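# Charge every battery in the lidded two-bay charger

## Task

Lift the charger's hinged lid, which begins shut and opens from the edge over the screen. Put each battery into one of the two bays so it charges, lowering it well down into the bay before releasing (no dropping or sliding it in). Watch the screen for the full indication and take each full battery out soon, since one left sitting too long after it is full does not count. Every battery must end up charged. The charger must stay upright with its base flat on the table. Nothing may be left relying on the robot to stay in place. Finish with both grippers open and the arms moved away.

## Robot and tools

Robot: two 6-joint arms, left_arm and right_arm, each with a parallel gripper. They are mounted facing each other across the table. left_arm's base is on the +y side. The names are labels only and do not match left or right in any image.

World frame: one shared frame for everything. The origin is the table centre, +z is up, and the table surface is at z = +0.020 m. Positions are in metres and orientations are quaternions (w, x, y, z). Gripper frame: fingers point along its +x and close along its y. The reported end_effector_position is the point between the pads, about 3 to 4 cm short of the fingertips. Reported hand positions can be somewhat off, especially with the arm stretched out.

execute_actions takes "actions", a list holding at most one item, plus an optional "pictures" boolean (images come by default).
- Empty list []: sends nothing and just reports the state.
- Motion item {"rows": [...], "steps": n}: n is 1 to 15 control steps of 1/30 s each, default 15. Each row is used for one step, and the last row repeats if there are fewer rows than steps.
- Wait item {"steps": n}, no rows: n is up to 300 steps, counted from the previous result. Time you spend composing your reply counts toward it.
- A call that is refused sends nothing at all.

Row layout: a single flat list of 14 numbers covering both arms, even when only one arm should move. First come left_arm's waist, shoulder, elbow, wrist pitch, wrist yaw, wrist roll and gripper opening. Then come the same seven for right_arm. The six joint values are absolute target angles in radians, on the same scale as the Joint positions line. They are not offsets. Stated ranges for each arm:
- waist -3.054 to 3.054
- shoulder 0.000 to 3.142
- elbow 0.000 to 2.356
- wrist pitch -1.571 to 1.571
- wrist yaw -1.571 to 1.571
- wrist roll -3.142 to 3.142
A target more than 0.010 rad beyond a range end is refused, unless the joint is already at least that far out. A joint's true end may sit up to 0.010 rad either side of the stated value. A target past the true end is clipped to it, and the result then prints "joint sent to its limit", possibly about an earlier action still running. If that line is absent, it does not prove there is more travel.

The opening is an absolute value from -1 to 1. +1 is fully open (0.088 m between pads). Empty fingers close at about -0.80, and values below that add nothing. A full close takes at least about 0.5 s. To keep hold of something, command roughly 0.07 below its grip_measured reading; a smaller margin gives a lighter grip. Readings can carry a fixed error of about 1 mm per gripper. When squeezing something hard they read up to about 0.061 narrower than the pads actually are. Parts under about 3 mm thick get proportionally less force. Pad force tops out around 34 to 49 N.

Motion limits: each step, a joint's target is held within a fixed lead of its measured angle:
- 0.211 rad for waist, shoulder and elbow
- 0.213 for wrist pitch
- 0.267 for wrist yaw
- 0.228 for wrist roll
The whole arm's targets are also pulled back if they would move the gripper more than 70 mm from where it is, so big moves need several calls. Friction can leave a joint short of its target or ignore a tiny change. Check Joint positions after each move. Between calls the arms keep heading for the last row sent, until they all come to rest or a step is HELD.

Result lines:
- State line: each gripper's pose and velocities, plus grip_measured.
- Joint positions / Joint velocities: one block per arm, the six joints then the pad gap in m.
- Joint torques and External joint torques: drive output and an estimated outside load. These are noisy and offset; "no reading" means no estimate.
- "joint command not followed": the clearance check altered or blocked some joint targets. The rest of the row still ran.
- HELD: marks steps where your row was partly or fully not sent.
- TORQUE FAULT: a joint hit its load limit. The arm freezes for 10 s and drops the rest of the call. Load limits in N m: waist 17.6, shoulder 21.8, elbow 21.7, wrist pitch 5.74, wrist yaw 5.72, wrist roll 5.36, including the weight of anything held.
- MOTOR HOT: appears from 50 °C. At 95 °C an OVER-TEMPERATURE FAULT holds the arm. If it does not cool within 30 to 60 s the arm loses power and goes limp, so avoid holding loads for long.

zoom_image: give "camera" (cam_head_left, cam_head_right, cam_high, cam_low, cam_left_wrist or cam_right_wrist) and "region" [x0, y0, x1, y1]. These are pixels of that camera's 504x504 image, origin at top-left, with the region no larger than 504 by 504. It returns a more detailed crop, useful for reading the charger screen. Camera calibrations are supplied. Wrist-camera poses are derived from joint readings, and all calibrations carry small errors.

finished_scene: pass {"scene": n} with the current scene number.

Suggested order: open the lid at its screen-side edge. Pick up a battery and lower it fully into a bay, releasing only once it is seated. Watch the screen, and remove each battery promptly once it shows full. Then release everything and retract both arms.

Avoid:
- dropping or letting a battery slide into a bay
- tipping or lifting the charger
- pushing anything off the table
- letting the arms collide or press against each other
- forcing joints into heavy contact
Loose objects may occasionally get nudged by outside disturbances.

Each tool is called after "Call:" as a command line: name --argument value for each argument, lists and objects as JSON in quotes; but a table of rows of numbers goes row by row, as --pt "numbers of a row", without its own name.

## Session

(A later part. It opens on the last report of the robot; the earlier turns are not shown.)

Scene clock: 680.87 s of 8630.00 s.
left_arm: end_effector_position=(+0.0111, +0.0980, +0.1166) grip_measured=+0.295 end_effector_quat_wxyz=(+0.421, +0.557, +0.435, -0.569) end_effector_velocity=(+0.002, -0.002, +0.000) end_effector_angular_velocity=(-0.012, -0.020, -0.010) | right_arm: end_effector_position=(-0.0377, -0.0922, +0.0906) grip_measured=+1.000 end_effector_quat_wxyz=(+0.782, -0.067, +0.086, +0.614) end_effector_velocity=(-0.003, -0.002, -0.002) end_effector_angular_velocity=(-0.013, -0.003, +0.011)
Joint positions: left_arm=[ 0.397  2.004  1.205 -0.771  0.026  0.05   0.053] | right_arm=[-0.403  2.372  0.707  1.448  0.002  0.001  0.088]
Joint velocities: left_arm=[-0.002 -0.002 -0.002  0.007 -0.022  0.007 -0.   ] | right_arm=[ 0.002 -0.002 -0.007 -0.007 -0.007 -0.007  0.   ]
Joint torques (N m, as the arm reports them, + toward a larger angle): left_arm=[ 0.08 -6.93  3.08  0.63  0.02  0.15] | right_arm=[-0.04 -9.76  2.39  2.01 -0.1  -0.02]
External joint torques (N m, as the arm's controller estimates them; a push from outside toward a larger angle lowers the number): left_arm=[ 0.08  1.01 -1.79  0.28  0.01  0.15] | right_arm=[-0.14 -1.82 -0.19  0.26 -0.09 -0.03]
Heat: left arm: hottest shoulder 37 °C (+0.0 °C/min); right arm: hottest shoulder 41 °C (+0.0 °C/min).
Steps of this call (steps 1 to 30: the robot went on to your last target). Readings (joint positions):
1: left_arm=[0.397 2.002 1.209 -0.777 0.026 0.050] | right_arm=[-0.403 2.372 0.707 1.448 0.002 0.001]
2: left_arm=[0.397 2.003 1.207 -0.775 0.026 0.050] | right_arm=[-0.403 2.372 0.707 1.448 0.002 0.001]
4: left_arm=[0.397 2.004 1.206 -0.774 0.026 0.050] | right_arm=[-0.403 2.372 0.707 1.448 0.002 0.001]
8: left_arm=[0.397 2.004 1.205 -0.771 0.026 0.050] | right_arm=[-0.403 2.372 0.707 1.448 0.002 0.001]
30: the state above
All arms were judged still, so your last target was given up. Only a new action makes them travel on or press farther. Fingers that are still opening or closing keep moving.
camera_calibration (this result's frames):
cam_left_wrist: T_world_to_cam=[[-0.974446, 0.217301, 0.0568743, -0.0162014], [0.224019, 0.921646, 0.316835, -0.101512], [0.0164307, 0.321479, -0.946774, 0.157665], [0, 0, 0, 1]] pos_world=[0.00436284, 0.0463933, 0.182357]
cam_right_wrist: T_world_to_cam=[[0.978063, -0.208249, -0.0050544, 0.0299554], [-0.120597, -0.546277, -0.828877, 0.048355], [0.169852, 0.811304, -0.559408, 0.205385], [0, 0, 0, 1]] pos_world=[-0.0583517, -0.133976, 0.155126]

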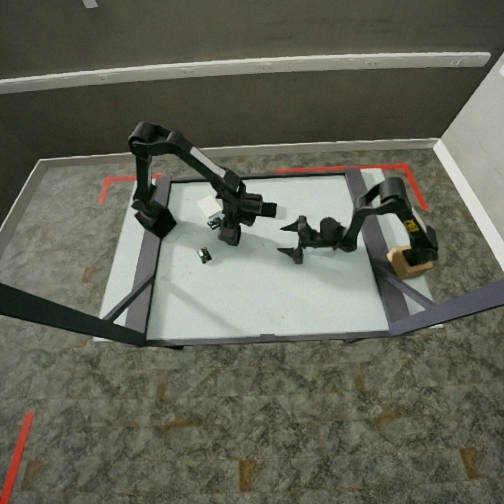

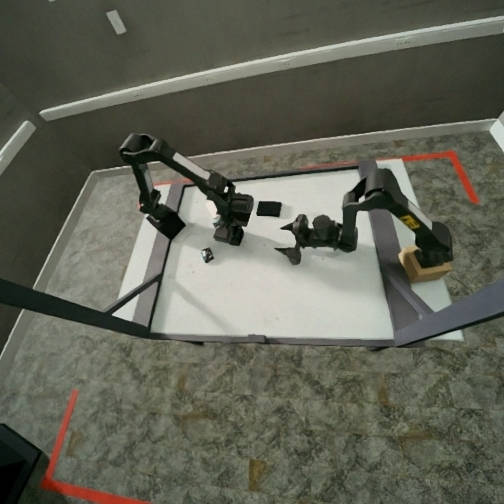

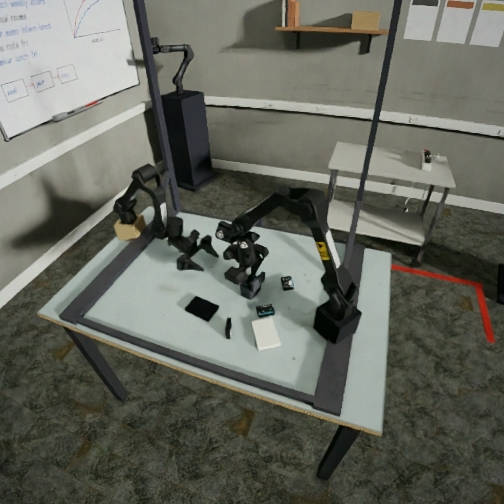

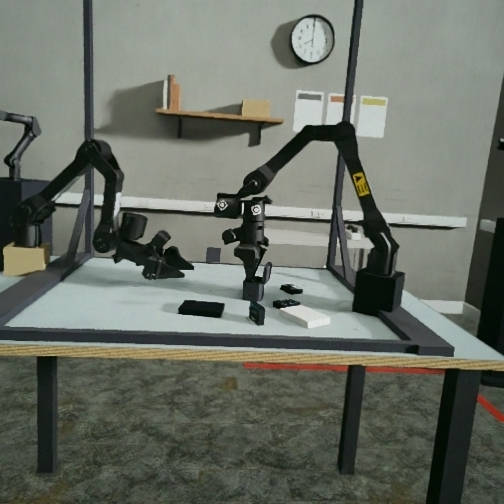

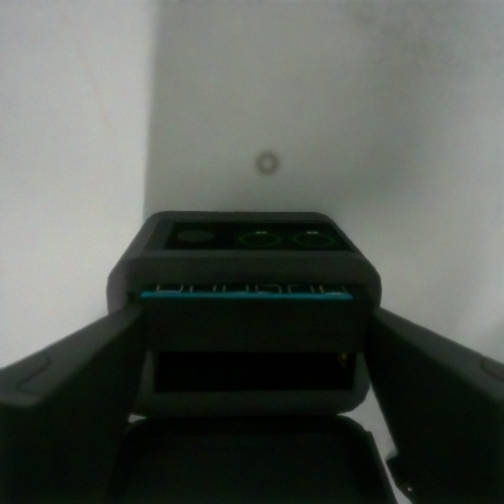

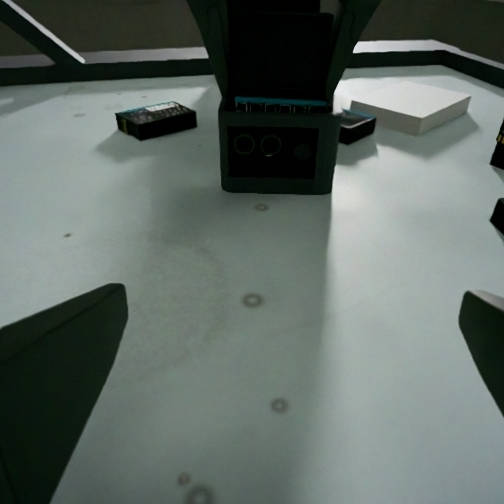

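Binding on front wall; move inward a little (elbow down, pitch relaxed).

Call:
execute_actions --actions '[{"rows":[[0.398,2.022,1.196,-0.77,0.026,0.053,0.225,-0.403,2.36,0.7,1.45,0,0,1],[0.398,2.022,1.194,-0.77,0.026,0.053,0.225,-0.403,2.36,0.7,1.45,0,0,1],[0.398,2.022,1.192,-0.769,0.026,0.053,0.225,-0.403,2.36,0.7,1.45,0,0,1]]}]'

Call:
zoom_image --camera "cam_right_wrist" --region '[222,125,292,170]'

Scene clock: 683.77 s of 8630.00 s.
left_arm: end_effector_position=(+0.0114, +0.0993, +0.1158) grip_measured=+0.295 end_effector_quat_wxyz=(+0.420, +0.558, +0.436, -0.568) end_effector_velocity=(+0.002, +0.002, +0.000) end_effector_angular_velocity=(+0.006, -0.009, +0.010) | right_arm: end_effector_position=(-0.0377, -0.0922, +0.0906) grip_measured=+1.000 end_effector_quat_wxyz=(+0.782, -0.067, +0.086, +0.614) end_effector_velocity=(-0.000, -0.002, -0.006) end_effector_angular_velocity=(-0.024, +0.015, +0.003)
Joint positions: left_arm=[ 0.397  2.004  1.202 -0.772  0.026  0.05   0.053] | right_arm=[-0.403  2.372  0.707  1.448  0.002  0.001  0.088]
Joint velocities: left_arm=[ 0.002 -0.002 -0.002 -0.007 -0.007 -0.007 -0.   ] | right_arm=[-0.002  0.002 -0.002 -0.022 -0.007  0.007  0.   ]
Joint torques (N m, as the arm reports them, + toward a larger angle): left_arm=[ 0.17 -7.1   2.71  0.38 -0.05  0.13] | right_arm=[-0.03 -9.74  2.38  2.02 -0.1  -0.02]
External joint torques (N m, as the arm's controller estimates them; a push from outside toward a larger angle lowers the number): left_arm=[ 0.14  0.86 -2.12  0.06 -0.06  0.12] | right_arm=[-0.02 -1.79 -0.22  0.25 -0.1  -0.03]
Heat: left arm: hottest shoulder 37 °C (-1.0 °C/min); right arm: hottest shoulder 41 °C (+0.0 °C/min).
Steps of this call (steps 1 to 72: nothing new was sent; steps 73 to 87: all 15 steps of this action). Readings (joint positions):
73: left_arm=[0.397 2.004 1.205 -0.771 0.026 0.050] | right_arm=[-0.403 2.372 0.707 1.448 0.002 0.001]
74: left_arm=[0.397 2.004 1.204 -0.771 0.026 0.050] | right_arm=[-0.403 2.372 0.707 1.448 0.002 0.001]
76: left_arm=[0.397 2.004 1.202 -0.772 0.026 0.050] | right_arm=[-0.403 2.372 0.707 1.448 0.002 0.001]
80: left_arm=[0.397 2.004 1.202 -0.772 0.026 0.050] | right_arm=[-0.403 2.372 0.707 1.448 0.002 0.001]
87: the state above
camera_calibration (this result's frames):
cam_left_wrist: T_world_to_cam=[[-0.974493, 0.21709, 0.0568738, -0.0161381], [0.223755, 0.920459, 0.32045, -0.102804], [0.0172163, 0.325002, -0.945557, 0.156061], [0, 0, 0, 1]] pos_world=[0.00458968, 0.0474105, 0.181426]
cam_right_wrist: T_world_to_cam=[[0.978063, -0.208249, -0.0050544, 0.0299554], [-0.120597, -0.546277, -0.828877, 0.048355], [0.169852, 0.811304, -0.559408, 0.205385], [0, 0, 0, 1]] pos_world=[-0.0583517, -0.133976, 0.155126]

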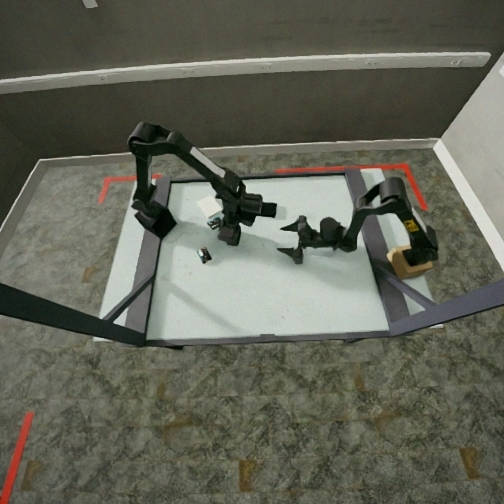

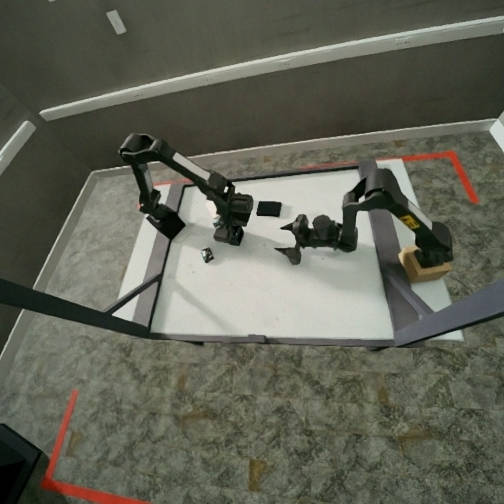

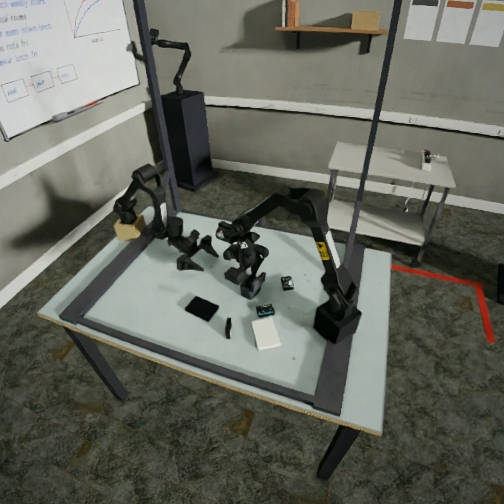

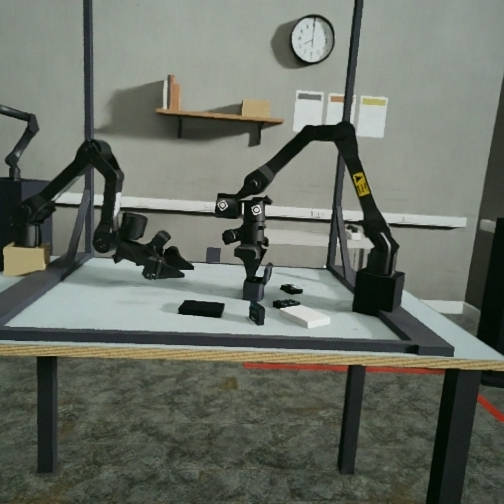

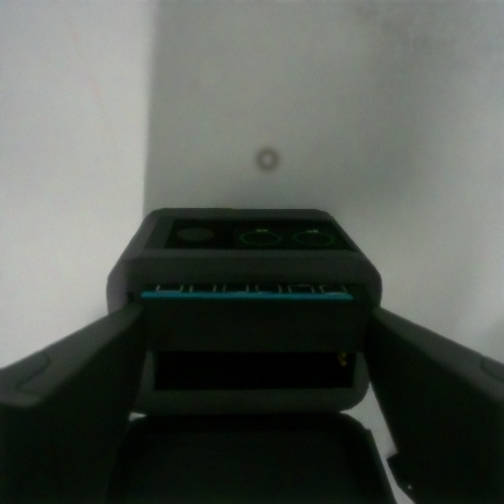

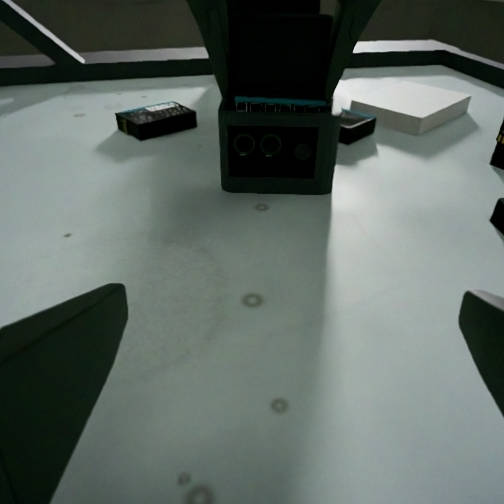

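Region (222, 125, 292, 170) of cam_right_wrist's 504x504 image, scaled by 7.200, with more detail than that image has; it fills the top 324 rows of this view, and the rest is white.

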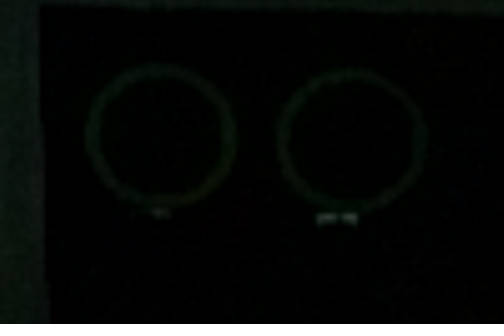

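Call:
zoom_image --camera "cam_right_wrist" --region '[205,70,355,140]'

Region (205, 70, 355, 140) of cam_right_wrist's 504x504 image, scaled by 3.360, with more detail than that image has; it fills the top 235 rows of this view, and the rest is white.

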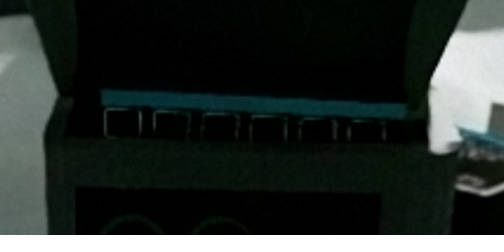

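Call:
execute_actions --actions '[{"rows":[[0.394,2.012,1.197,-0.771,0.023,0.047,0.225,-0.403,2.36,0.7,1.45,0,0,1],[0.392,2.012,1.197,-0.771,0.02,0.045,0.225,-0.403,2.36,0.7,1.45,0,0,1],[0.39,2.012,1.197,-0.771,0.017,0.043,0.225,-0.403,2.36,0.7,1.45,0,0,1],[0.388,2.012,1.197,-0.771,0.014,0.041,0.225,-0.403,2.36,0.7,1.45,0,0,1],[0.386,2.012,1.197,-0.771,0.011,0.039,0.225,-0.403,2.36,0.7,1.45,0,0,1],[0.384,2.012,1.197,-0.771,0.008,0.037,0.225,-0.403,2.36,0.7,1.45,0,0,1],[0.382,2.012,1.197,-0.771,0.005,0.035,0.225,-0.403,2.36,0.7,1.45,0,0,1],[0.38,2.012,1.197,-0.771,0.002,0.033,0.225,-0.403,2.36,0.7,1.45,0,0,1],[0.378,2.014,1.197,-0.771,-0.001,0.031,0.225,-0.403,2.36,0.7,1.45,0,0,1],[0.378,2.016,1.196,-0.77,-0.001,0.031,0.225,-0.403,2.36,0.7,1.45,0,0,1],[0.378,2.018,1.195,-0.769,-0.001,0.031,0.225,-0.403,2.36,0.7,1.45,0,0,1],[0.378,2.02,1.194,-0.767,-0.001,0.031,0.225,-0.403,2.36,0.7,1.45,0,0,1],[0.378,2.022,1.193,-0.766,-0.001,0.031,0.225,-0.403,2.36,0.7,1.45,0,0,1]]}]' --pictures false

Call:
execute_actions --actions '[{"steps":20}]'

Call:
zoom_image --camera "cam_right_wrist" --region '[205,70,355,170]'

Scene clock: 691.67 s of 8630.00 s.
left_arm: end_effector_position=(+0.0097, +0.0994, +0.1149) grip_measured=+0.295 end_effector_quat_wxyz=(+0.427, +0.563, +0.429, -0.563) end_effector_velocity=(+0.002, -0.002, -0.010) end_effector_angular_velocity=(-0.007, -0.021, +0.019) | right_arm: end_effector_position=(-0.0377, -0.0922, +0.0906) grip_measured=+1.000 end_effector_quat_wxyz=(+0.782, -0.067, +0.086, +0.614) end_effector_velocity=(-0.005, +0.000, -0.002) end_effector_angular_velocity=(-0.017, +0.002, +0.025)
Joint positions: left_arm=[ 0.382  2.006  1.201 -0.768  0.002  0.035  0.053] | right_arm=[-0.403  2.372  0.707  1.448  0.002  0.001  0.088]
Joint velocities: left_arm=[-0.002  0.022 -0.012  0.037 -0.022 -0.022 -0.   ] | right_arm=[ 0.002 -0.007 -0.002 -0.022 -0.022 -0.007  0.   ]
Joint torques (N m, as the arm reports them, + toward a larger angle): left_arm=[-0.12 -7.59  3.06  0.2  -0.11 -0.06] | right_arm=[-0.03 -9.75  2.38  2.02 -0.11 -0.02]
External joint torques (N m, as the arm's controller estimates them; a push from outside toward a larger angle lowers the number): left_arm=[-0.17  0.28 -1.69 -0.11 -0.1  -0.06] | right_arm=[-0.09 -1.75 -0.24  0.24 -0.1  -0.03]
Heat: left arm: hottest shoulder 37 °C (-1.0 °C/min); right arm: hottest shoulder 41 °C (+0.0 °C/min).
Steps of this call (steps 1 to 15: the robot went on to your last target; steps 16 to 222: nothing new was sent; steps 223 to 237: all 15 steps of this action). Readings (joint positions):
223: left_arm=[0.397 2.004 1.202 -0.772 0.026 0.050] | right_arm=[-0.403 2.372 0.707 1.448 0.002 0.001]
224: left_arm=[0.397 2.004 1.202 -0.772 0.026 0.050] | right_arm=[-0.403 2.372 0.707 1.448 0.002 0.001]
226: left_arm=[0.395 2.004 1.202 -0.772 0.023 0.049] | right_arm=[-0.403 2.372 0.707 1.448 0.002 0.001]
230: left_arm=[0.388 2.004 1.202 -0.770 0.012 0.042] | right_arm=[-0.403 2.372 0.707 1.448 0.002 0.001]
237: the state above

Scene clock: 692.33 s of 8630.00 s.
left_arm: end_effector_position=(+0.0097, +0.0994, +0.1141) grip_measured=+0.295 end_effector_quat_wxyz=(+0.427, +0.563, +0.429, -0.562) end_effector_velocity=(-0.003, +0.003, +0.000) end_effector_angular_velocity=(+0.009, +0.005, -0.015) | right_arm: end_effector_position=(-0.0377, -0.0922, +0.0906) grip_measured=+1.000 end_effector_quat_wxyz=(+0.782, -0.067, +0.086, +0.614) end_effector_velocity=(+0.000, +0.001, +0.005) end_effector_angular_velocity=(+0.019, -0.014, -0.003)
Joint positions: left_arm=[ 0.381  2.008  1.2   -0.766  0.002  0.035  0.053] | right_arm=[-0.403  2.372  0.707  1.448  0.002  0.001  0.088]
Joint velocities: left_arm=[-0.007 -0.002 -0.002 -0.007  0.007  0.007 -0.   ] | right_arm=[ 0.002 -0.002 -0.002  0.022  0.007 -0.007  0.   ]
Joint torques (N m, as the arm reports them, + toward a larger angle): left_arm=[-0.3  -7.49  2.93  0.18 -0.1  -0.06] | right_arm=[-0.04 -9.76  2.39  2.01 -0.1  -0.02]
External joint torques (N m, as the arm's controller estimates them; a push from outside toward a larger angle lowers the number): left_arm=[-0.19  0.44 -1.88 -0.15 -0.11 -0.06] | right_arm=[-0.03 -1.71 -0.26  0.22 -0.11 -0.03]
Heat: left arm: hottest shoulder 36 °C (-2.0 °C/min); right arm: hottest shoulder 41 °C (+0.0 °C/min).
Steps of this call (steps 1 to 15: the robot went on to your last target; steps 16 to 20: nothing new was sent). Readings (joint positions):
1: left_arm=[0.382 2.007 1.201 -0.767 0.002 0.035] | right_arm=[-0.403 2.372 0.707 1.448 0.002 0.001]
2: left_arm=[0.382 2.008 1.200 -0.766 0.002 0.035] | right_arm=[-0.403 2.372 0.707 1.448 0.002 0.001]
4: left_arm=[0.381 2.008 1.200 -0.766 0.002 0.035] | right_arm=[-0.403 2.372 0.707 1.448 0.002 0.001]
8: left_arm=[0.381 2.008 1.200 -0.766 0.002 0.035] | right_arm=[-0.403 2.372 0.707 1.448 0.002 0.001]
20: the state above
All arms were judged still, so your last target was given up. Only a new action makes them travel on or press farther. Fingers that are still opening or closing keep moving.
camera_calibration (this result's frames):
cam_left_wrist: T_world_to_cam=[[-0.975467, 0.217799, 0.0320548, -0.0149128], [0.216438, 0.922204, 0.320461, -0.102067], [0.0402351, 0.319537, -0.946719, 0.154867], [0, 0, 0, 1]] pos_world=[0.00131302, 0.0478886, 0.179802]
cam_right_wrist: T_world_to_cam=[[0.978063, -0.208249, -0.0050544, 0.0299554], [-0.120597, -0.546277, -0.828877, 0.048355], [0.169852, 0.811304, -0.559408, 0.205385], [0, 0, 0, 1]] pos_world=[-0.0583517, -0.133976, 0.155126]

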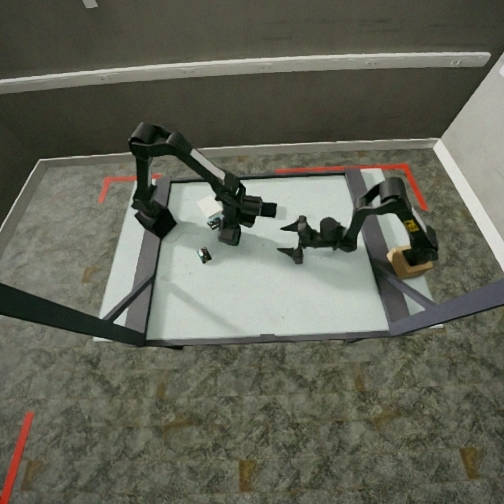

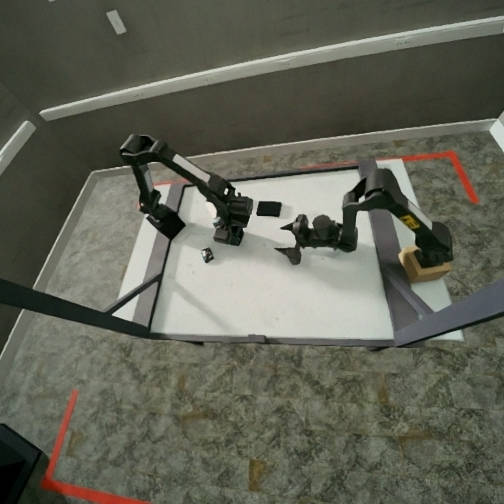

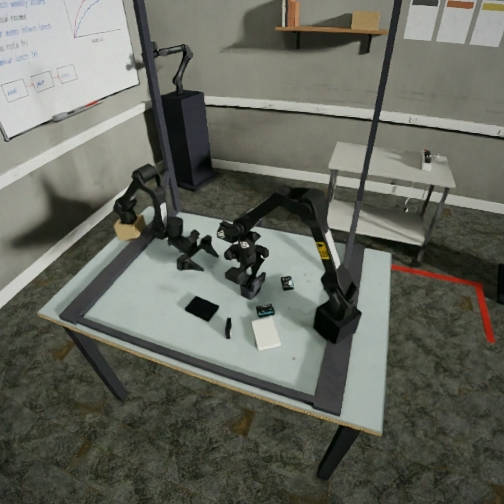

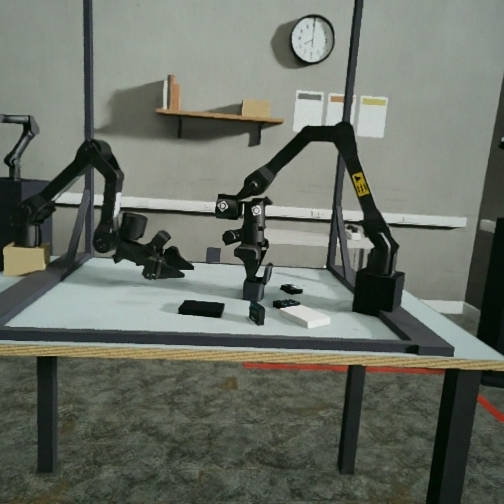

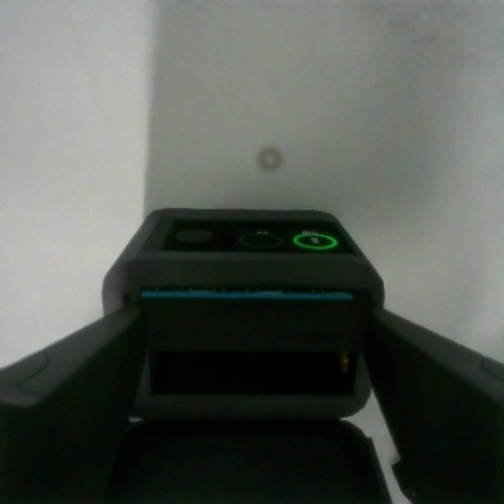

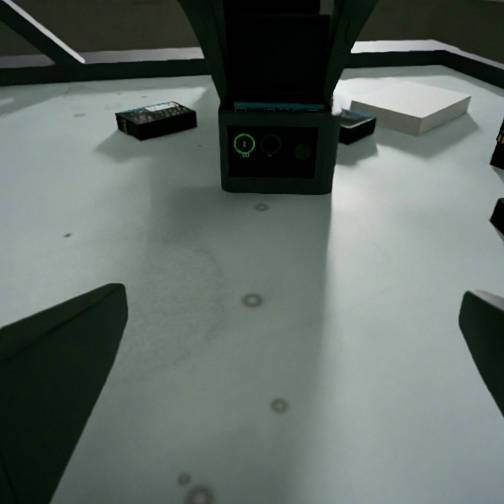

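Region (205, 70, 355, 170) of cam_right_wrist's 504x504 image, scaled by 3.360, with more detail than that image has.

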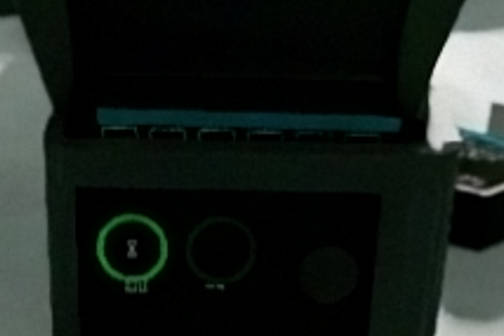

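Charging.

Call:
execute_actions --actions '[{"steps":300}]' --pictures false

Call:
execute_actions --actions '[{"steps":300}]'

Call:
zoom_image --camera "cam_right_wrist" --region '[222,125,292,170]'

Scene clock: 702.33 s of 8630.00 s.
left_arm: end_effector_position=(+0.0097, +0.0994, +0.1141) grip_measured=+0.295 end_effector_quat_wxyz=(+0.427, +0.563, +0.429, -0.562) end_effector_velocity=(+0.001, +0.002, +0.000) end_effector_angular_velocity=(+0.005, -0.009, +0.005) | right_arm: end_effector_position=(-0.0377, -0.0922, +0.0906) grip_measured=+1.000 end_effector_quat_wxyz=(+0.782, -0.067, +0.086, +0.614) end_effector_velocity=(+0.002, -0.002, -0.003) end_effector_angular_velocity=(-0.014, -0.006, -0.008)
Joint positions: left_arm=[ 0.381  2.008  1.2   -0.766  0.002  0.035  0.053] | right_arm=[-0.403  2.372  0.707  1.448  0.002  0.001  0.088]
Joint velocities: left_arm=[-0.002 -0.002 -0.002 -0.007 -0.007 -0.007 -0.   ] | right_arm=[-0.002  0.002 -0.002 -0.007  0.007 -0.007  0.   ]
Joint torques (N m, as the arm reports them, + toward a larger angle): left_arm=[-0.32 -7.58  2.94  0.17 -0.14 -0.06] | right_arm=[-0.03 -9.75  2.39  2.02 -0.1  -0.01]
External joint torques (N m, as the arm's controller estimates them; a push from outside toward a larger angle lowers the number): left_arm=[-0.37  0.34 -1.82 -0.15 -0.13 -0.06] | right_arm=[ 0.   -1.81 -0.21  0.25 -0.11 -0.02]
Heat: left arm: hottest shoulder 36 °C (-4.0 °C/min); right arm: hottest shoulder 41 °C (+0.0 °C/min).
Steps of this call (steps 1 to 300: nothing new was sent). Readings (joint positions):
1: left_arm=[0.381 2.008 1.200 -0.766 0.002 0.035] | right_arm=[-0.403 2.372 0.707 1.448 0.002 0.001]
2: left_arm=[0.381 2.008 1.200 -0.766 0.002 0.035] | right_arm=[-0.403 2.372 0.707 1.448 0.002 0.001]
4: left_arm=[0.381 2.008 1.200 -0.766 0.002 0.035] | right_arm=[-0.403 2.372 0.707 1.448 0.002 0.001]
8: left_arm=[0.381 2.008 1.200 -0.766 0.002 0.035] | right_arm=[-0.403 2.372 0.707 1.448 0.002 0.001]
300: the state above

Scene clock: 712.33 s of 8630.00 s.
left_arm: end_effector_position=(+0.0097, +0.0994, +0.1141) grip_measured=+0.295 end_effector_quat_wxyz=(+0.427, +0.563, +0.429, -0.562) end_effector_velocity=(-0.001, +0.006, +0.000) end_effector_angular_velocity=(+0.023, +0.002, +0.020) | right_arm: end_effector_position=(-0.0377, -0.0922, +0.0906) grip_measured=+1.000 end_effector_quat_wxyz=(+0.782, -0.067, +0.086, +0.614) end_effector_velocity=(+0.002, -0.001, +0.002) end_effector_angular_velocity=(+0.005, -0.010, -0.008)
Joint positions: left_arm=[ 0.381  2.008  1.2   -0.766  0.002  0.035  0.053] | right_arm=[-0.403  2.372  0.707  1.448  0.002  0.001  0.088]
Joint velocities: left_arm=[-0.002 -0.002 -0.002 -0.022  0.007 -0.022 -0.   ] | right_arm=[-0.002 -0.002 -0.002  0.007  0.007 -0.007  0.   ]
Joint torques (N m, as the arm reports them, + toward a larger angle): left_arm=[-0.31 -7.51  2.99  0.19 -0.11 -0.07] | right_arm=[-0.03 -9.76  2.39  2.01 -0.11 -0.02]
External joint torques (N m, as the arm's controller estimates them; a push from outside toward a larger angle lowers the number): left_arm=[-0.3   0.38 -1.74 -0.12 -0.11 -0.07] | right_arm=[-0.03 -1.73 -0.27  0.22 -0.11 -0.03]
Heat: left arm: hottest shoulder 36 °C (-3.0 °C/min); right arm: hottest shoulder 41 °C (+0.0 °C/min).
Steps of this call (steps 1 to 300: nothing new was sent). Readings (joint positions):
1: left_arm=[0.381 2.008 1.200 -0.766 0.002 0.035] | right_arm=[-0.403 2.372 0.707 1.448 0.002 0.001]
2: left_arm=[0.381 2.008 1.200 -0.766 0.002 0.035] | right_arm=[-0.403 2.372 0.707 1.448 0.002 0.001]
4: left_arm=[0.381 2.008 1.200 -0.766 0.002 0.035] | right_arm=[-0.403 2.372 0.707 1.448 0.002 0.001]
8: left_arm=[0.381 2.008 1.200 -0.766 0.002 0.035] | right_arm=[-0.403 2.372 0.707 1.448 0.002 0.001]
300: the state above
camera_calibration (this result's frames):
cam_left_wrist: T_world_to_cam=[[-0.975467, 0.217799, 0.0320548, -0.0149128], [0.216438, 0.922204, 0.320461, -0.102067], [0.0402351, 0.319537, -0.946719, 0.154867], [0, 0, 0, 1]] pos_world=[0.00131302, 0.0478886, 0.179802]
cam_right_wrist: T_world_to_cam=[[0.978063, -0.208249, -0.0050544, 0.0299554], [-0.120597, -0.546277, -0.828877, 0.048355], [0.169852, 0.811304, -0.559408, 0.205385], [0, 0, 0, 1]] pos_world=[-0.0583517, -0.133976, 0.155126]

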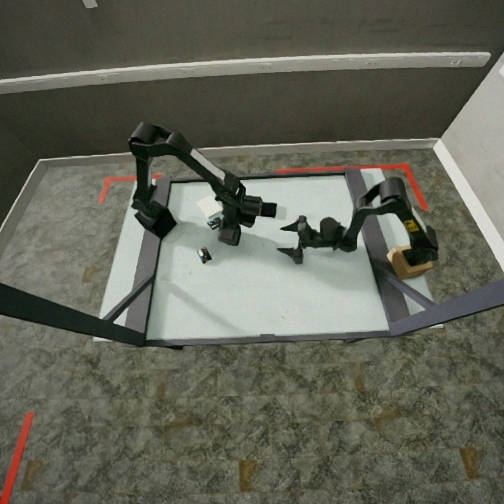

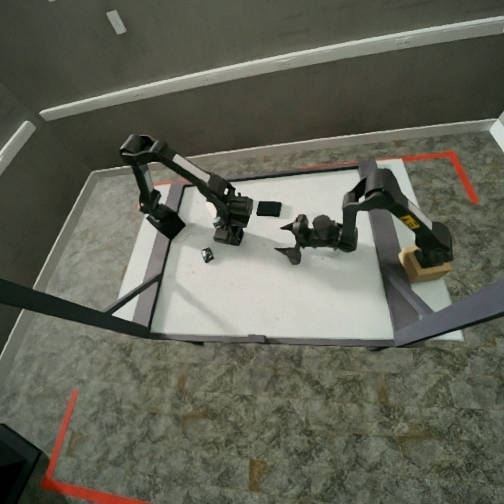

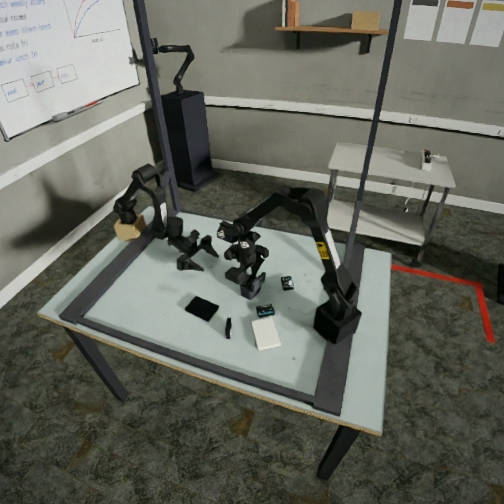

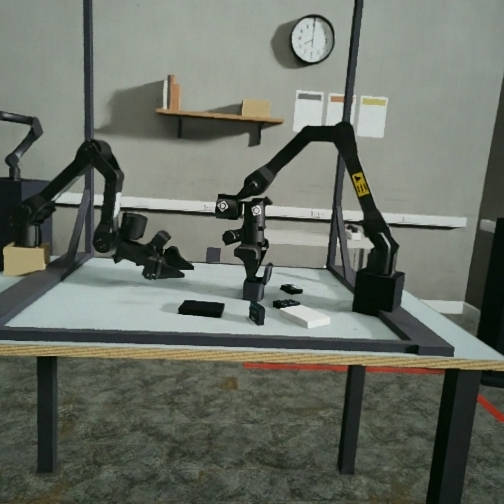

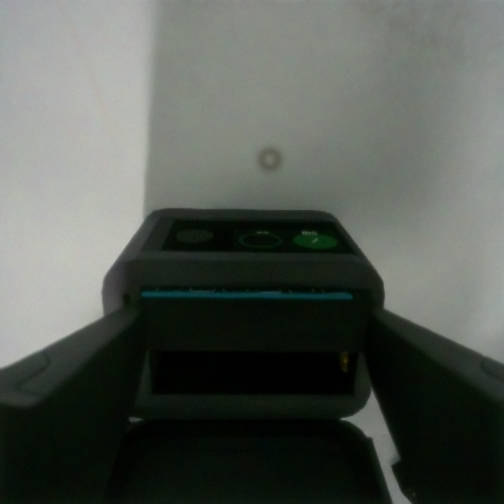

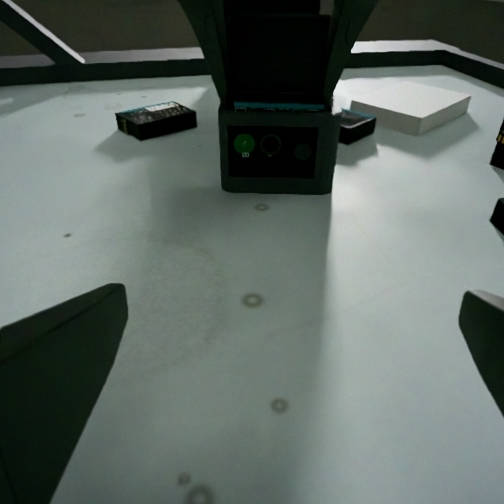

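Region (222, 125, 292, 170) of cam_right_wrist's 504x504 image, scaled by 7.200, with more detail than that image has; it fills the top 324 rows of this view, and the rest is white.

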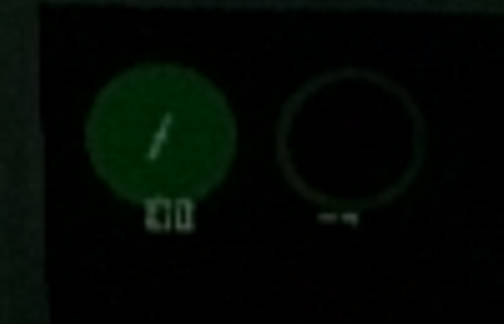

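Full already.

Call:
execute_actions --actions '[{"rows":[[0.38,1.992,1.206,-0.769,0,0.033,0.225,-0.403,2.36,0.7,1.45,0,0,1],[0.38,1.986,1.212,-0.78,0,0.033,0.225,-0.403,2.36,0.7,1.45,0,0,1],[0.38,1.98,1.218,-0.791,0,0.033,0.225,-0.403,2.36,0.7,1.45,0,0,1],[0.38,1.974,1.223,-0.802,0,0.033,0.225,-0.403,2.36,0.7,1.45,0,0,1],[0.38,1.968,1.229,-0.813,0,0.033,0.225,-0.403,2.36,0.7,1.45,0,0,1],[0.38,1.962,1.234,-0.824,0,0.033,0.225,-0.403,2.36,0.7,1.45,0,0,1]],"steps":8}]' --pictures false

Scene clock: 715.17 s of 8630.00 s.
left_arm: end_effector_position=(+0.0102, +0.1016, +0.1235) grip_measured=+0.295 end_effector_quat_wxyz=(+0.424, +0.567, +0.432, -0.559) end_effector_velocity=(-0.005, -0.021, +0.068) end_effector_angular_velocity=(-0.128, +0.023, +0.019) | right_arm: end_effector_position=(-0.0377, -0.0922, +0.0906) grip_measured=+1.000 end_effector_quat_wxyz=(+0.782, -0.067, +0.086, +0.614) end_effector_velocity=(-0.000, -0.000, +0.002) end_effector_angular_velocity=(+0.009, +0.007, +0.003)
Joint positions: left_arm=[ 0.381  1.991  1.217 -0.813  0.002  0.035  0.053] | right_arm=[-0.403  2.372  0.707  1.448  0.002  0.001  0.088]
Joint velocities: left_arm=[-0.002 -0.154  0.085 -0.11  -0.007 -0.022  0.   ] | right_arm=[-0.002 -0.002 -0.002  0.007 -0.007  0.007  0.   ]
Joint torques (N m, as the arm reports them, + toward a larger angle): left_arm=[ -0.13 -11.18   5.02   0.15  -0.07  -0.03] | right_arm=[-0.03 -9.75  2.38  2.01 -0.11 -0.02]
External joint torques (N m, as the arm's controller estimates them; a push from outside toward a larger angle lowers the number): left_arm=[-0.14 -3.41  0.14 -0.18 -0.06 -0.03] | right_arm=[-0.09 -1.76 -0.23  0.24 -0.1  -0.03]
Heat: left arm: hottest shoulder 36 °C (-2.0 °C/min); right arm: hottest shoulder 41 °C (+0.0 °C/min).
Steps of this call (steps 1 to 77: nothing new was sent; steps 78 to 85: all 8 steps of this action). Readings (joint positions):
78: left_arm=[0.381 2.008 1.200 -0.766 0.002 0.035] | right_arm=[-0.403 2.372 0.707 1.448 0.002 0.001]
79: left_arm=[0.381 2.008 1.201 -0.766 0.002 0.035] | right_arm=[-0.403 2.372 0.707 1.448 0.002 0.001]
81: left_arm=[0.381 2.007 1.205 -0.779 0.002 0.035] | right_arm=[-0.403 2.372 0.707 1.448 0.002 0.001]
85: the state above

Call:
execute_actions --actions '[{"rows":[[0.38,1.958,1.238,-0.828,0,0.033,0.225,-0.403,2.36,0.7,1.45,0,0,1],[0.38,1.954,1.242,-0.834,0,0.033,0.225,-0.403,2.36,0.7,1.45,0,0,1],[0.38,1.95,1.246,-0.841,0,0.033,0.225,-0.403,2.36,0.7,1.45,0,0,1],[0.38,1.947,1.25,-0.849,0,0.033,0.225,-0.403,2.36,0.7,1.45,0,0,1],[0.38,1.944,1.255,-0.857,0,0.033,0.225,-0.403,2.36,0.7,1.45,0,0,1],[0.38,1.94,1.26,-0.866,0,0.033,0.225,-0.403,2.36,0.7,1.45,0,0,1],[0.38,1.937,1.265,-0.875,0,0.033,0.225,-0.403,2.36,0.7,1.45,0,0,1],[0.38,1.933,1.27,-0.884,0,0.033,0.225,-0.403,2.36,0.7,1.45,0,0,1],[0.38,1.93,1.275,-0.893,0,0.033,0.225,-0.403,2.36,0.7,1.45,0,0,1],[0.38,1.926,1.28,-0.902,0,0.033,0.225,-0.403,2.36,0.7,1.45,0,0,1],[0.38,1.922,1.285,-0.912,0,0.033,0.225,-0.403,2.36,0.7,1.45,0,0,1],[0.38,1.918,1.29,-0.923,0,0.033,0.225,-0.403,2.36,0.7,1.45,0,0,1],[0.38,1.915,1.295,-0.935,0,0.033,0.225,-0.403,2.36,0.7,1.45,0,0,1]]}]' --pictures false

Call:
execute_actions --actions '[{"rows":[[0.385,1.915,1.295,-0.935,0,0.033,0.225,-0.403,2.36,0.7,1.45,0,0,1],[0.395,1.915,1.295,-0.935,0,0.033,0.225,-0.403,2.36,0.7,1.45,0,0,1],[0.41,1.915,1.295,-0.935,0,0.033,0.225,-0.403,2.36,0.7,1.45,0,0,1],[0.43,1.915,1.295,-0.935,0,0.033,0.225,-0.403,2.36,0.7,1.45,0,0,1],[0.455,1.915,1.295,-0.935,0,0.033,0.225,-0.403,2.36,0.7,1.45,0,0,1],[0.485,1.915,1.295,-0.935,0,0.033,0.225,-0.403,2.36,0.7,1.45,0,0,1],[0.515,1.915,1.295,-0.935,0,0.033,0.225,-0.403,2.36,0.7,1.45,0,0,1],[0.545,1.915,1.295,-0.935,0,0.033,0.225,-0.403,2.36,0.7,1.45,0,0,1],[0.575,1.915,1.295,-0.935,0,0.033,0.225,-0.403,2.36,0.7,1.45,0,0,1],[0.605,1.915,1.295,-0.935,0,0.033,0.225,-0.403,2.36,0.7,1.45,0,0,1],[0.632,1.915,1.295,-0.935,0,0.033,0.225,-0.403,2.36,0.7,1.45,0,0,1],[0.655,1.915,1.295,-0.935,0,0.033,0.225,-0.403,2.36,0.7,1.45,0,0,1],[0.672,1.915,1.295,-0.935,0,0.033,0.225,-0.403,2.36,0.7,1.45,0,0,1],[0.684,1.93,1.293,-0.935,0,0.033,0.225,-0.403,2.36,0.7,1.45,0,0,1],[0.69,1.942,1.288,-0.93,0,0.033,0.225,-0.403,2.36,0.7,1.45,0,0,1]]}]' --pictures false

Call:
execute_actions --actions '[{"rows":[[0.69,1.953,1.282,-0.914,0,0.033,0.225,-0.403,2.36,0.7,1.45,0,0,1],[0.69,1.964,1.276,-0.897,0,0.033,0.225,-0.403,2.36,0.7,1.45,0,0,1],[0.69,1.975,1.27,-0.881,0,0.033,0.225,-0.403,2.36,0.7,1.45,0,0,1],[0.69,1.986,1.265,-0.865,0,0.033,0.225,-0.403,2.36,0.7,1.45,0,0,1],[0.69,1.997,1.259,-0.848,0,0.033,0.225,-0.403,2.36,0.7,1.45,0,0,1],[0.69,2.008,1.253,-0.832,0,0.033,0.225,-0.403,2.36,0.7,1.45,0,0,1],[0.69,2.019,1.247,-0.816,0,0.033,0.225,-0.403,2.36,0.7,1.45,0,0,1],[0.69,2.03,1.242,-0.799,0,0.033,0.225,-0.403,2.36,0.7,1.45,0,0,1],[0.69,2.041,1.236,-0.783,0,0.033,0.225,-0.403,2.36,0.7,1.45,0,0,1],[0.69,2.05,1.231,-0.769,0,0.033,0.225,-0.403,2.36,0.7,1.45,0,0,1],[0.69,2.058,1.227,-0.757,0,0.033,0.225,-0.403,2.36,0.7,1.45,0,0,1],[0.69,2.064,1.224,-0.748,0,0.033,0.225,-0.403,2.36,0.7,1.45,0,0,1],[0.69,2.068,1.222,-0.742,0,0.033,0.225,-0.403,2.36,0.7,1.45,0,0,1]]}]' --pictures false

Call:
execute_actions --actions '[{"rows":[[0.69,2.07,1.221,-0.739,0,0.033,0.225,-0.403,2.36,0.7,1.45,0,0,1],[0.69,2.072,1.22,-0.736,0,0.033,0.225,-0.403,2.36,0.7,1.45,0,0,1],[0.69,2.074,1.219,-0.733,0,0.033,0.225,-0.403,2.36,0.7,1.45,0,0,1],[0.69,2.076,1.218,-0.73,0,0.033,0.225,-0.403,2.36,0.7,1.45,0,0,1],[0.69,2.078,1.217,-0.727,0,0.033,0.225,-0.403,2.36,0.7,1.45,0,0,1],[0.69,2.08,1.215,-0.724,0,0.033,0.225,-0.403,2.36,0.7,1.45,0,0,1],[0.69,2.082,1.214,-0.721,0,0.033,0.225,-0.403,2.36,0.7,1.45,0,0,1],[0.69,2.084,1.213,-0.718,0,0.033,0.225,-0.403,2.36,0.7,1.45,0,0,1],[0.69,2.086,1.212,-0.715,0,0.033,0.225,-0.403,2.36,0.7,1.45,0,0,1],[0.69,2.088,1.211,-0.713,0,0.033,0.225,-0.403,2.36,0.7,1.45,0,0,1]]}]'

Scene clock: 728.90 s of 8630.00 s.
left_arm: end_effector_position=(+0.0096, +0.0991, +0.1560) grip_measured=+0.295 end_effector_quat_wxyz=(+0.427, +0.564, +0.430, -0.562) end_effector_velocity=(-0.004, -0.010, +0.056) end_effector_angular_velocity=(-0.072, +0.025, +0.020) | right_arm: end_effector_position=(-0.0377, -0.0922, +0.0906) grip_measured=+1.000 end_effector_quat_wxyz=(+0.782, -0.067, +0.086, +0.614) end_effector_velocity=(-0.000, -0.000, +0.001) end_effector_angular_velocity=(-0.004, -0.005, +0.006)
Joint positions: left_arm=[ 0.381  1.935  1.281 -0.921  0.002  0.035  0.053] | right_arm=[-0.403  2.372  0.707  1.448  0.002  0.001  0.088]
Joint velocities: left_arm=[-0.002 -0.105  0.095 -0.125  0.007 -0.022 -0.   ] | right_arm=[-0.002 -0.007 -0.002 -0.007 -0.007 -0.007  0.   ]
Joint torques (N m, as the arm reports them, + toward a larger angle): left_arm=[ -0.19 -10.52   4.74   0.1   -0.06   0.02] | right_arm=[-0.03 -9.75  2.38  2.02 -0.1  -0.02]
External joint torques (N m, as the arm's controller estimates them; a push from outside toward a larger angle lowers the number): left_arm=[-0.18 -3.09 -0.18 -0.18 -0.05  0.02] | right_arm=[-0.04 -1.73 -0.25  0.23 -0.1  -0.03]
Heat: left arm: hottest shoulder 38 °C (-1.0 °C/min); right arm: hottest shoulder 41 °C (+0.0 °C/min).
Steps of this call (steps 1 to 30: the robot went on to your last target; steps 31 to 397: nothing new was sent; steps 398 to 412: all 15 steps of this action). Readings (joint positions):
398: left_arm=[0.381 1.978 1.225 -0.825 0.002 0.035] | right_arm=[-0.403 2.372 0.707 1.448 0.002 0.001]
399: left_arm=[0.381 1.978 1.226 -0.827 0.002 0.035] | right_arm=[-0.403 2.372 0.707 1.448 0.002 0.001]
401: left_arm=[0.381 1.976 1.230 -0.836 0.002 0.035] | right_arm=[-0.403 2.372 0.707 1.448 0.002 0.001]
405: left_arm=[0.381 1.963 1.247 -0.865 0.002 0.035] | right_arm=[-0.403 2.372 0.707 1.448 0.002 0.001]
412: the state above

Scene clock: 729.40 s of 8630.00 s.
left_arm: end_effector_position=(+0.1050, +0.0899, +0.1595) grip_measured=+0.295 end_effector_quat_wxyz=(+0.502, +0.499, +0.503, -0.497) end_effector_velocity=(+0.184, +0.005, -0.001) end_effector_angular_velocity=(-0.016, -0.023, +0.532) | right_arm: end_effector_position=(-0.0377, -0.0922, +0.0906) grip_measured=+1.000 end_effector_quat_wxyz=(+0.782, -0.067, +0.086, +0.614) end_effector_velocity=(-0.002, -0.000, -0.001) end_effector_angular_velocity=(-0.008, -0.001, +0.021)
Joint positions: left_arm=[ 0.659  1.929  1.288 -0.933 -0.001  0.035  0.053] | right_arm=[-0.403  2.372  0.707  1.448  0.002  0.001  0.088]
Joint velocities: left_arm=[ 0.525 -0.002 -0.007  0.022 -0.022 -0.007 -0.   ] | right_arm=[-0.002 -0.002 -0.002 -0.007 -0.022 -0.007  0.   ]
Joint torques (N m, as the arm reports them, + toward a larger angle): left_arm=[-1.2  -8.15  4.34  0.17  0.03  0.01] | right_arm=[-0.03 -9.76  2.38  2.01 -0.11 -0.02]
External joint torques (N m, as the arm's controller estimates them; a push from outside toward a larger angle lowers the number): left_arm=[ 0.04 -0.87 -0.62 -0.19 -0.09 -0.01] | right_arm=[-0.03 -1.81 -0.22  0.25 -0.1  -0.03]
Heat: left arm: hottest shoulder 38 °C (+0.0 °C/min); right arm: hottest shoulder 41 °C (+0.0 °C/min).
Steps of this call (steps 1 to 15: all 15 steps of this action). Readings (joint positions):
1: left_arm=[0.381 1.932 1.284 -0.925 0.002 0.035] | right_arm=[-0.403 2.372 0.707 1.448 0.002 0.001]
2: left_arm=[0.382 1.930 1.286 -0.927 0.002 0.035] | right_arm=[-0.403 2.372 0.707 1.448 0.002 0.001]
4: left_arm=[0.390 1.929 1.287 -0.930 0.002 0.035] | right_arm=[-0.403 2.372 0.707 1.448 0.002 0.001]
8: left_arm=[0.466 1.929 1.287 -0.933 0.002 0.035] | right_arm=[-0.403 2.372 0.707 1.448 0.002 0.001]
15: the state above

Scene clock: 729.90 s of 8630.00 s.
left_arm: end_effector_position=(+0.1159, +0.0840, +0.1054) grip_measured=+0.295 end_effector_quat_wxyz=(+0.507, +0.493, +0.512, -0.487) end_effector_velocity=(+0.002, +0.012, -0.047) end_effector_angular_velocity=(+0.067, -0.017, +0.019) | right_arm: end_effector_position=(-0.0377, -0.0922, +0.0906) grip_measured=+1.000 end_effector_quat_wxyz=(+0.782, -0.067, +0.086, +0.614) end_effector_velocity=(-0.003, -0.001, -0.006) end_effector_angular_velocity=(-0.027, +0.004, +0.021)
Joint positions: left_arm=[ 0.69   2.054  1.229 -0.756 -0.002  0.035  0.053] | right_arm=[-0.403  2.372  0.707  1.448  0.002  0.001  0.088]
Joint velocities: left_arm=[-0.002  0.105 -0.056  0.095 -0.022 -0.022 -0.   ] | right_arm=[-0.002  0.002 -0.002 -0.022 -0.022 -0.007  0.   ]
Joint torques (N m, as the arm reports them, + toward a larger angle): left_arm=[ 0.04 -8.69  3.59  0.32  0.04  0.01] | right_arm=[-0.03 -9.75  2.38  2.01 -0.11 -0.02]
External joint torques (N m, as the arm's controller estimates them; a push from outside toward a larger angle lowers the number): left_arm=[ 0.03  0.02 -1.39  0.    0.05  0.01] | right_arm=[-0.09 -1.84 -0.2   0.26 -0.09 -0.03]
Heat: left arm: hottest shoulder 38 °C (+0.0 °C/min); right arm: hottest shoulder 41 °C (+0.0 °C/min).
Steps of this call (steps 1 to 15: all 15 steps of this action). Readings (joint positions):
1: left_arm=[0.674 1.930 1.288 -0.932 -0.002 0.035] | right_arm=[-0.403 2.372 0.707 1.448 0.002 0.001]
2: left_arm=[0.684 1.933 1.287 -0.925 -0.002 0.035] | right_arm=[-0.403 2.372 0.707 1.448 0.002 0.001]
4: left_arm=[0.690 1.945 1.284 -0.897 -0.002 0.035] | right_arm=[-0.403 2.372 0.707 1.448 0.002 0.001]
8: left_arm=[0.690 1.989 1.263 -0.840 -0.002 0.035] | right_arm=[-0.403 2.372 0.707 1.448 0.002 0.001]
15: the state above

Scene clock: 730.40 s of 8630.00 s.
left_arm: end_effector_position=(+0.1160, +0.0818, +0.0968) grip_measured=+0.295 end_effector_quat_wxyz=(+0.510, +0.491, +0.509, -0.490) end_effector_velocity=(+0.000, +0.000, +0.001) end_effector_angular_velocity=(-0.007, -0.008, +0.005) | right_arm: end_effector_position=(-0.0377, -0.0922, +0.0906) grip_measured=+1.000 end_effector_quat_wxyz=(+0.782, -0.067, +0.086, +0.614) end_effector_velocity=(+0.002, -0.001, -0.001) end_effector_angular_velocity=(-0.008, -0.004, +0.001)
Joint positions: left_arm=[ 0.69   2.072  1.217 -0.716 -0.002  0.035  0.053] | right_arm=[-0.403  2.372  0.707  1.448  0.002  0.001  0.088]
Joint velocities: left_arm=[-0.002 -0.007 -0.007  0.007 -0.007 -0.007 -0.   ] | right_arm=[-0.007 -0.002 -0.002 -0.007 -0.007 -0.007  0.   ]
Joint torques (N m, as the arm reports them, + toward a larger angle): left_arm=[ 0.02 -7.54  2.96  0.37  0.03 -0.02] | right_arm=[-0.03 -9.75  2.38  2.01 -0.1  -0.02]
External joint torques (N m, as the arm's controller estimates them; a push from outside toward a larger angle lowers the number): left_arm=[ 0.03  0.71 -1.7   0.03  0.03 -0.02] | right_arm=[ 0.02 -1.74 -0.25  0.23 -0.11 -0.03]
Heat: left arm: hottest shoulder 38 °C (+0.0 °C/min); right arm: hottest shoulder 41 °C (+0.0 °C/min).
Steps of this call (steps 1 to 15: all 15 steps of this action). Readings (joint positions):
1: left_arm=[0.690 2.057 1.227 -0.752 -0.002 0.035] | right_arm=[-0.403 2.372 0.707 1.448 0.002 0.001]
2: left_arm=[0.690 2.058 1.226 -0.748 -0.002 0.035] | right_arm=[-0.403 2.372 0.707 1.448 0.002 0.001]
4: left_arm=[0.690 2.060 1.225 -0.740 -0.002 0.035] | right_arm=[-0.403 2.372 0.707 1.448 0.002 0.001]
8: left_arm=[0.690 2.066 1.221 -0.727 -0.002 0.035] | right_arm=[-0.403 2.372 0.707 1.448 0.002 0.001]
15: the state above
camera_calibration (this result's frames):
cam_left_wrist: T_world_to_cam=[[-0.995669, -0.088317, 0.0290457, 0.120863], [-0.0745646, 0.945182, 0.317916, -0.0711731], [-0.0555308, 0.314373, -0.947674, 0.151404], [0, 0, 0, 1]] pos_world=[0.12344, 0.0303484, 0.162598]
cam_right_wrist: T_world_to_cam=[[0.978063, -0.208249, -0.0050544, 0.0299554], [-0.120597, -0.546277, -0.828877, 0.048355], [0.169852, 0.811304, -0.559408, 0.205385], [0, 0, 0, 1]] pos_world=[-0.0583517, -0.133976, 0.155126]

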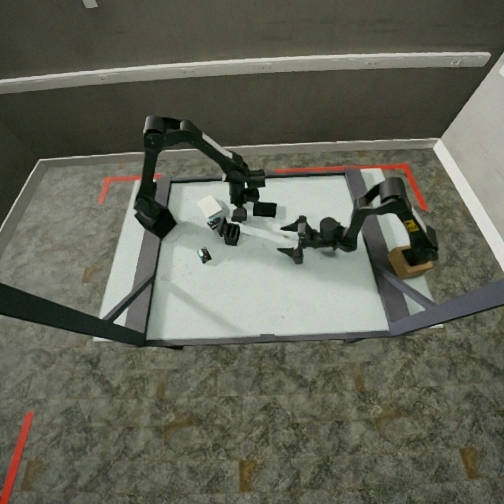

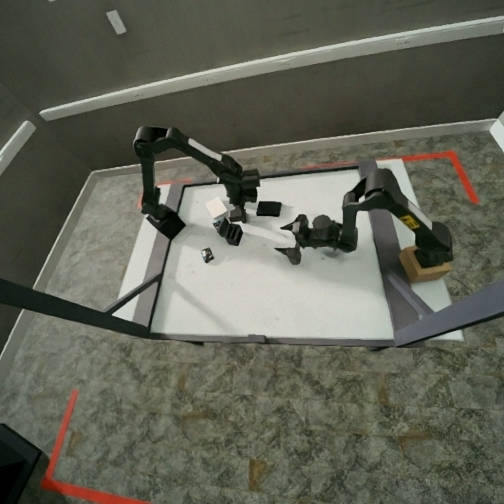

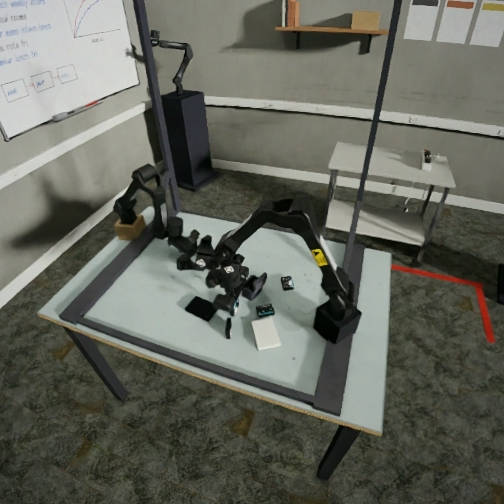

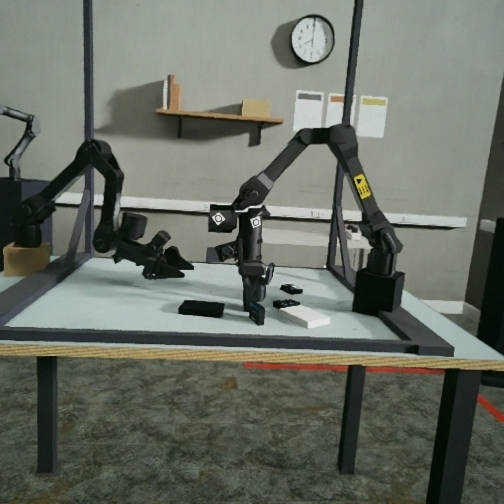

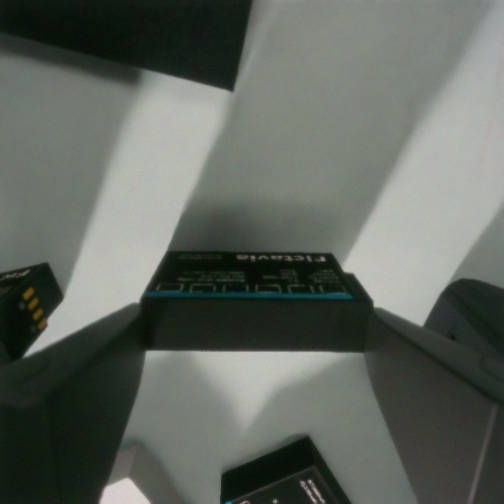

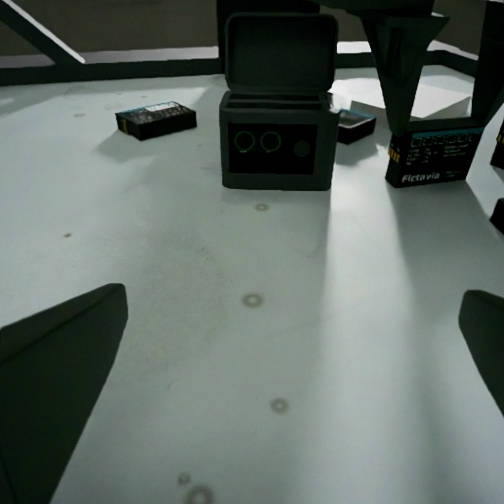

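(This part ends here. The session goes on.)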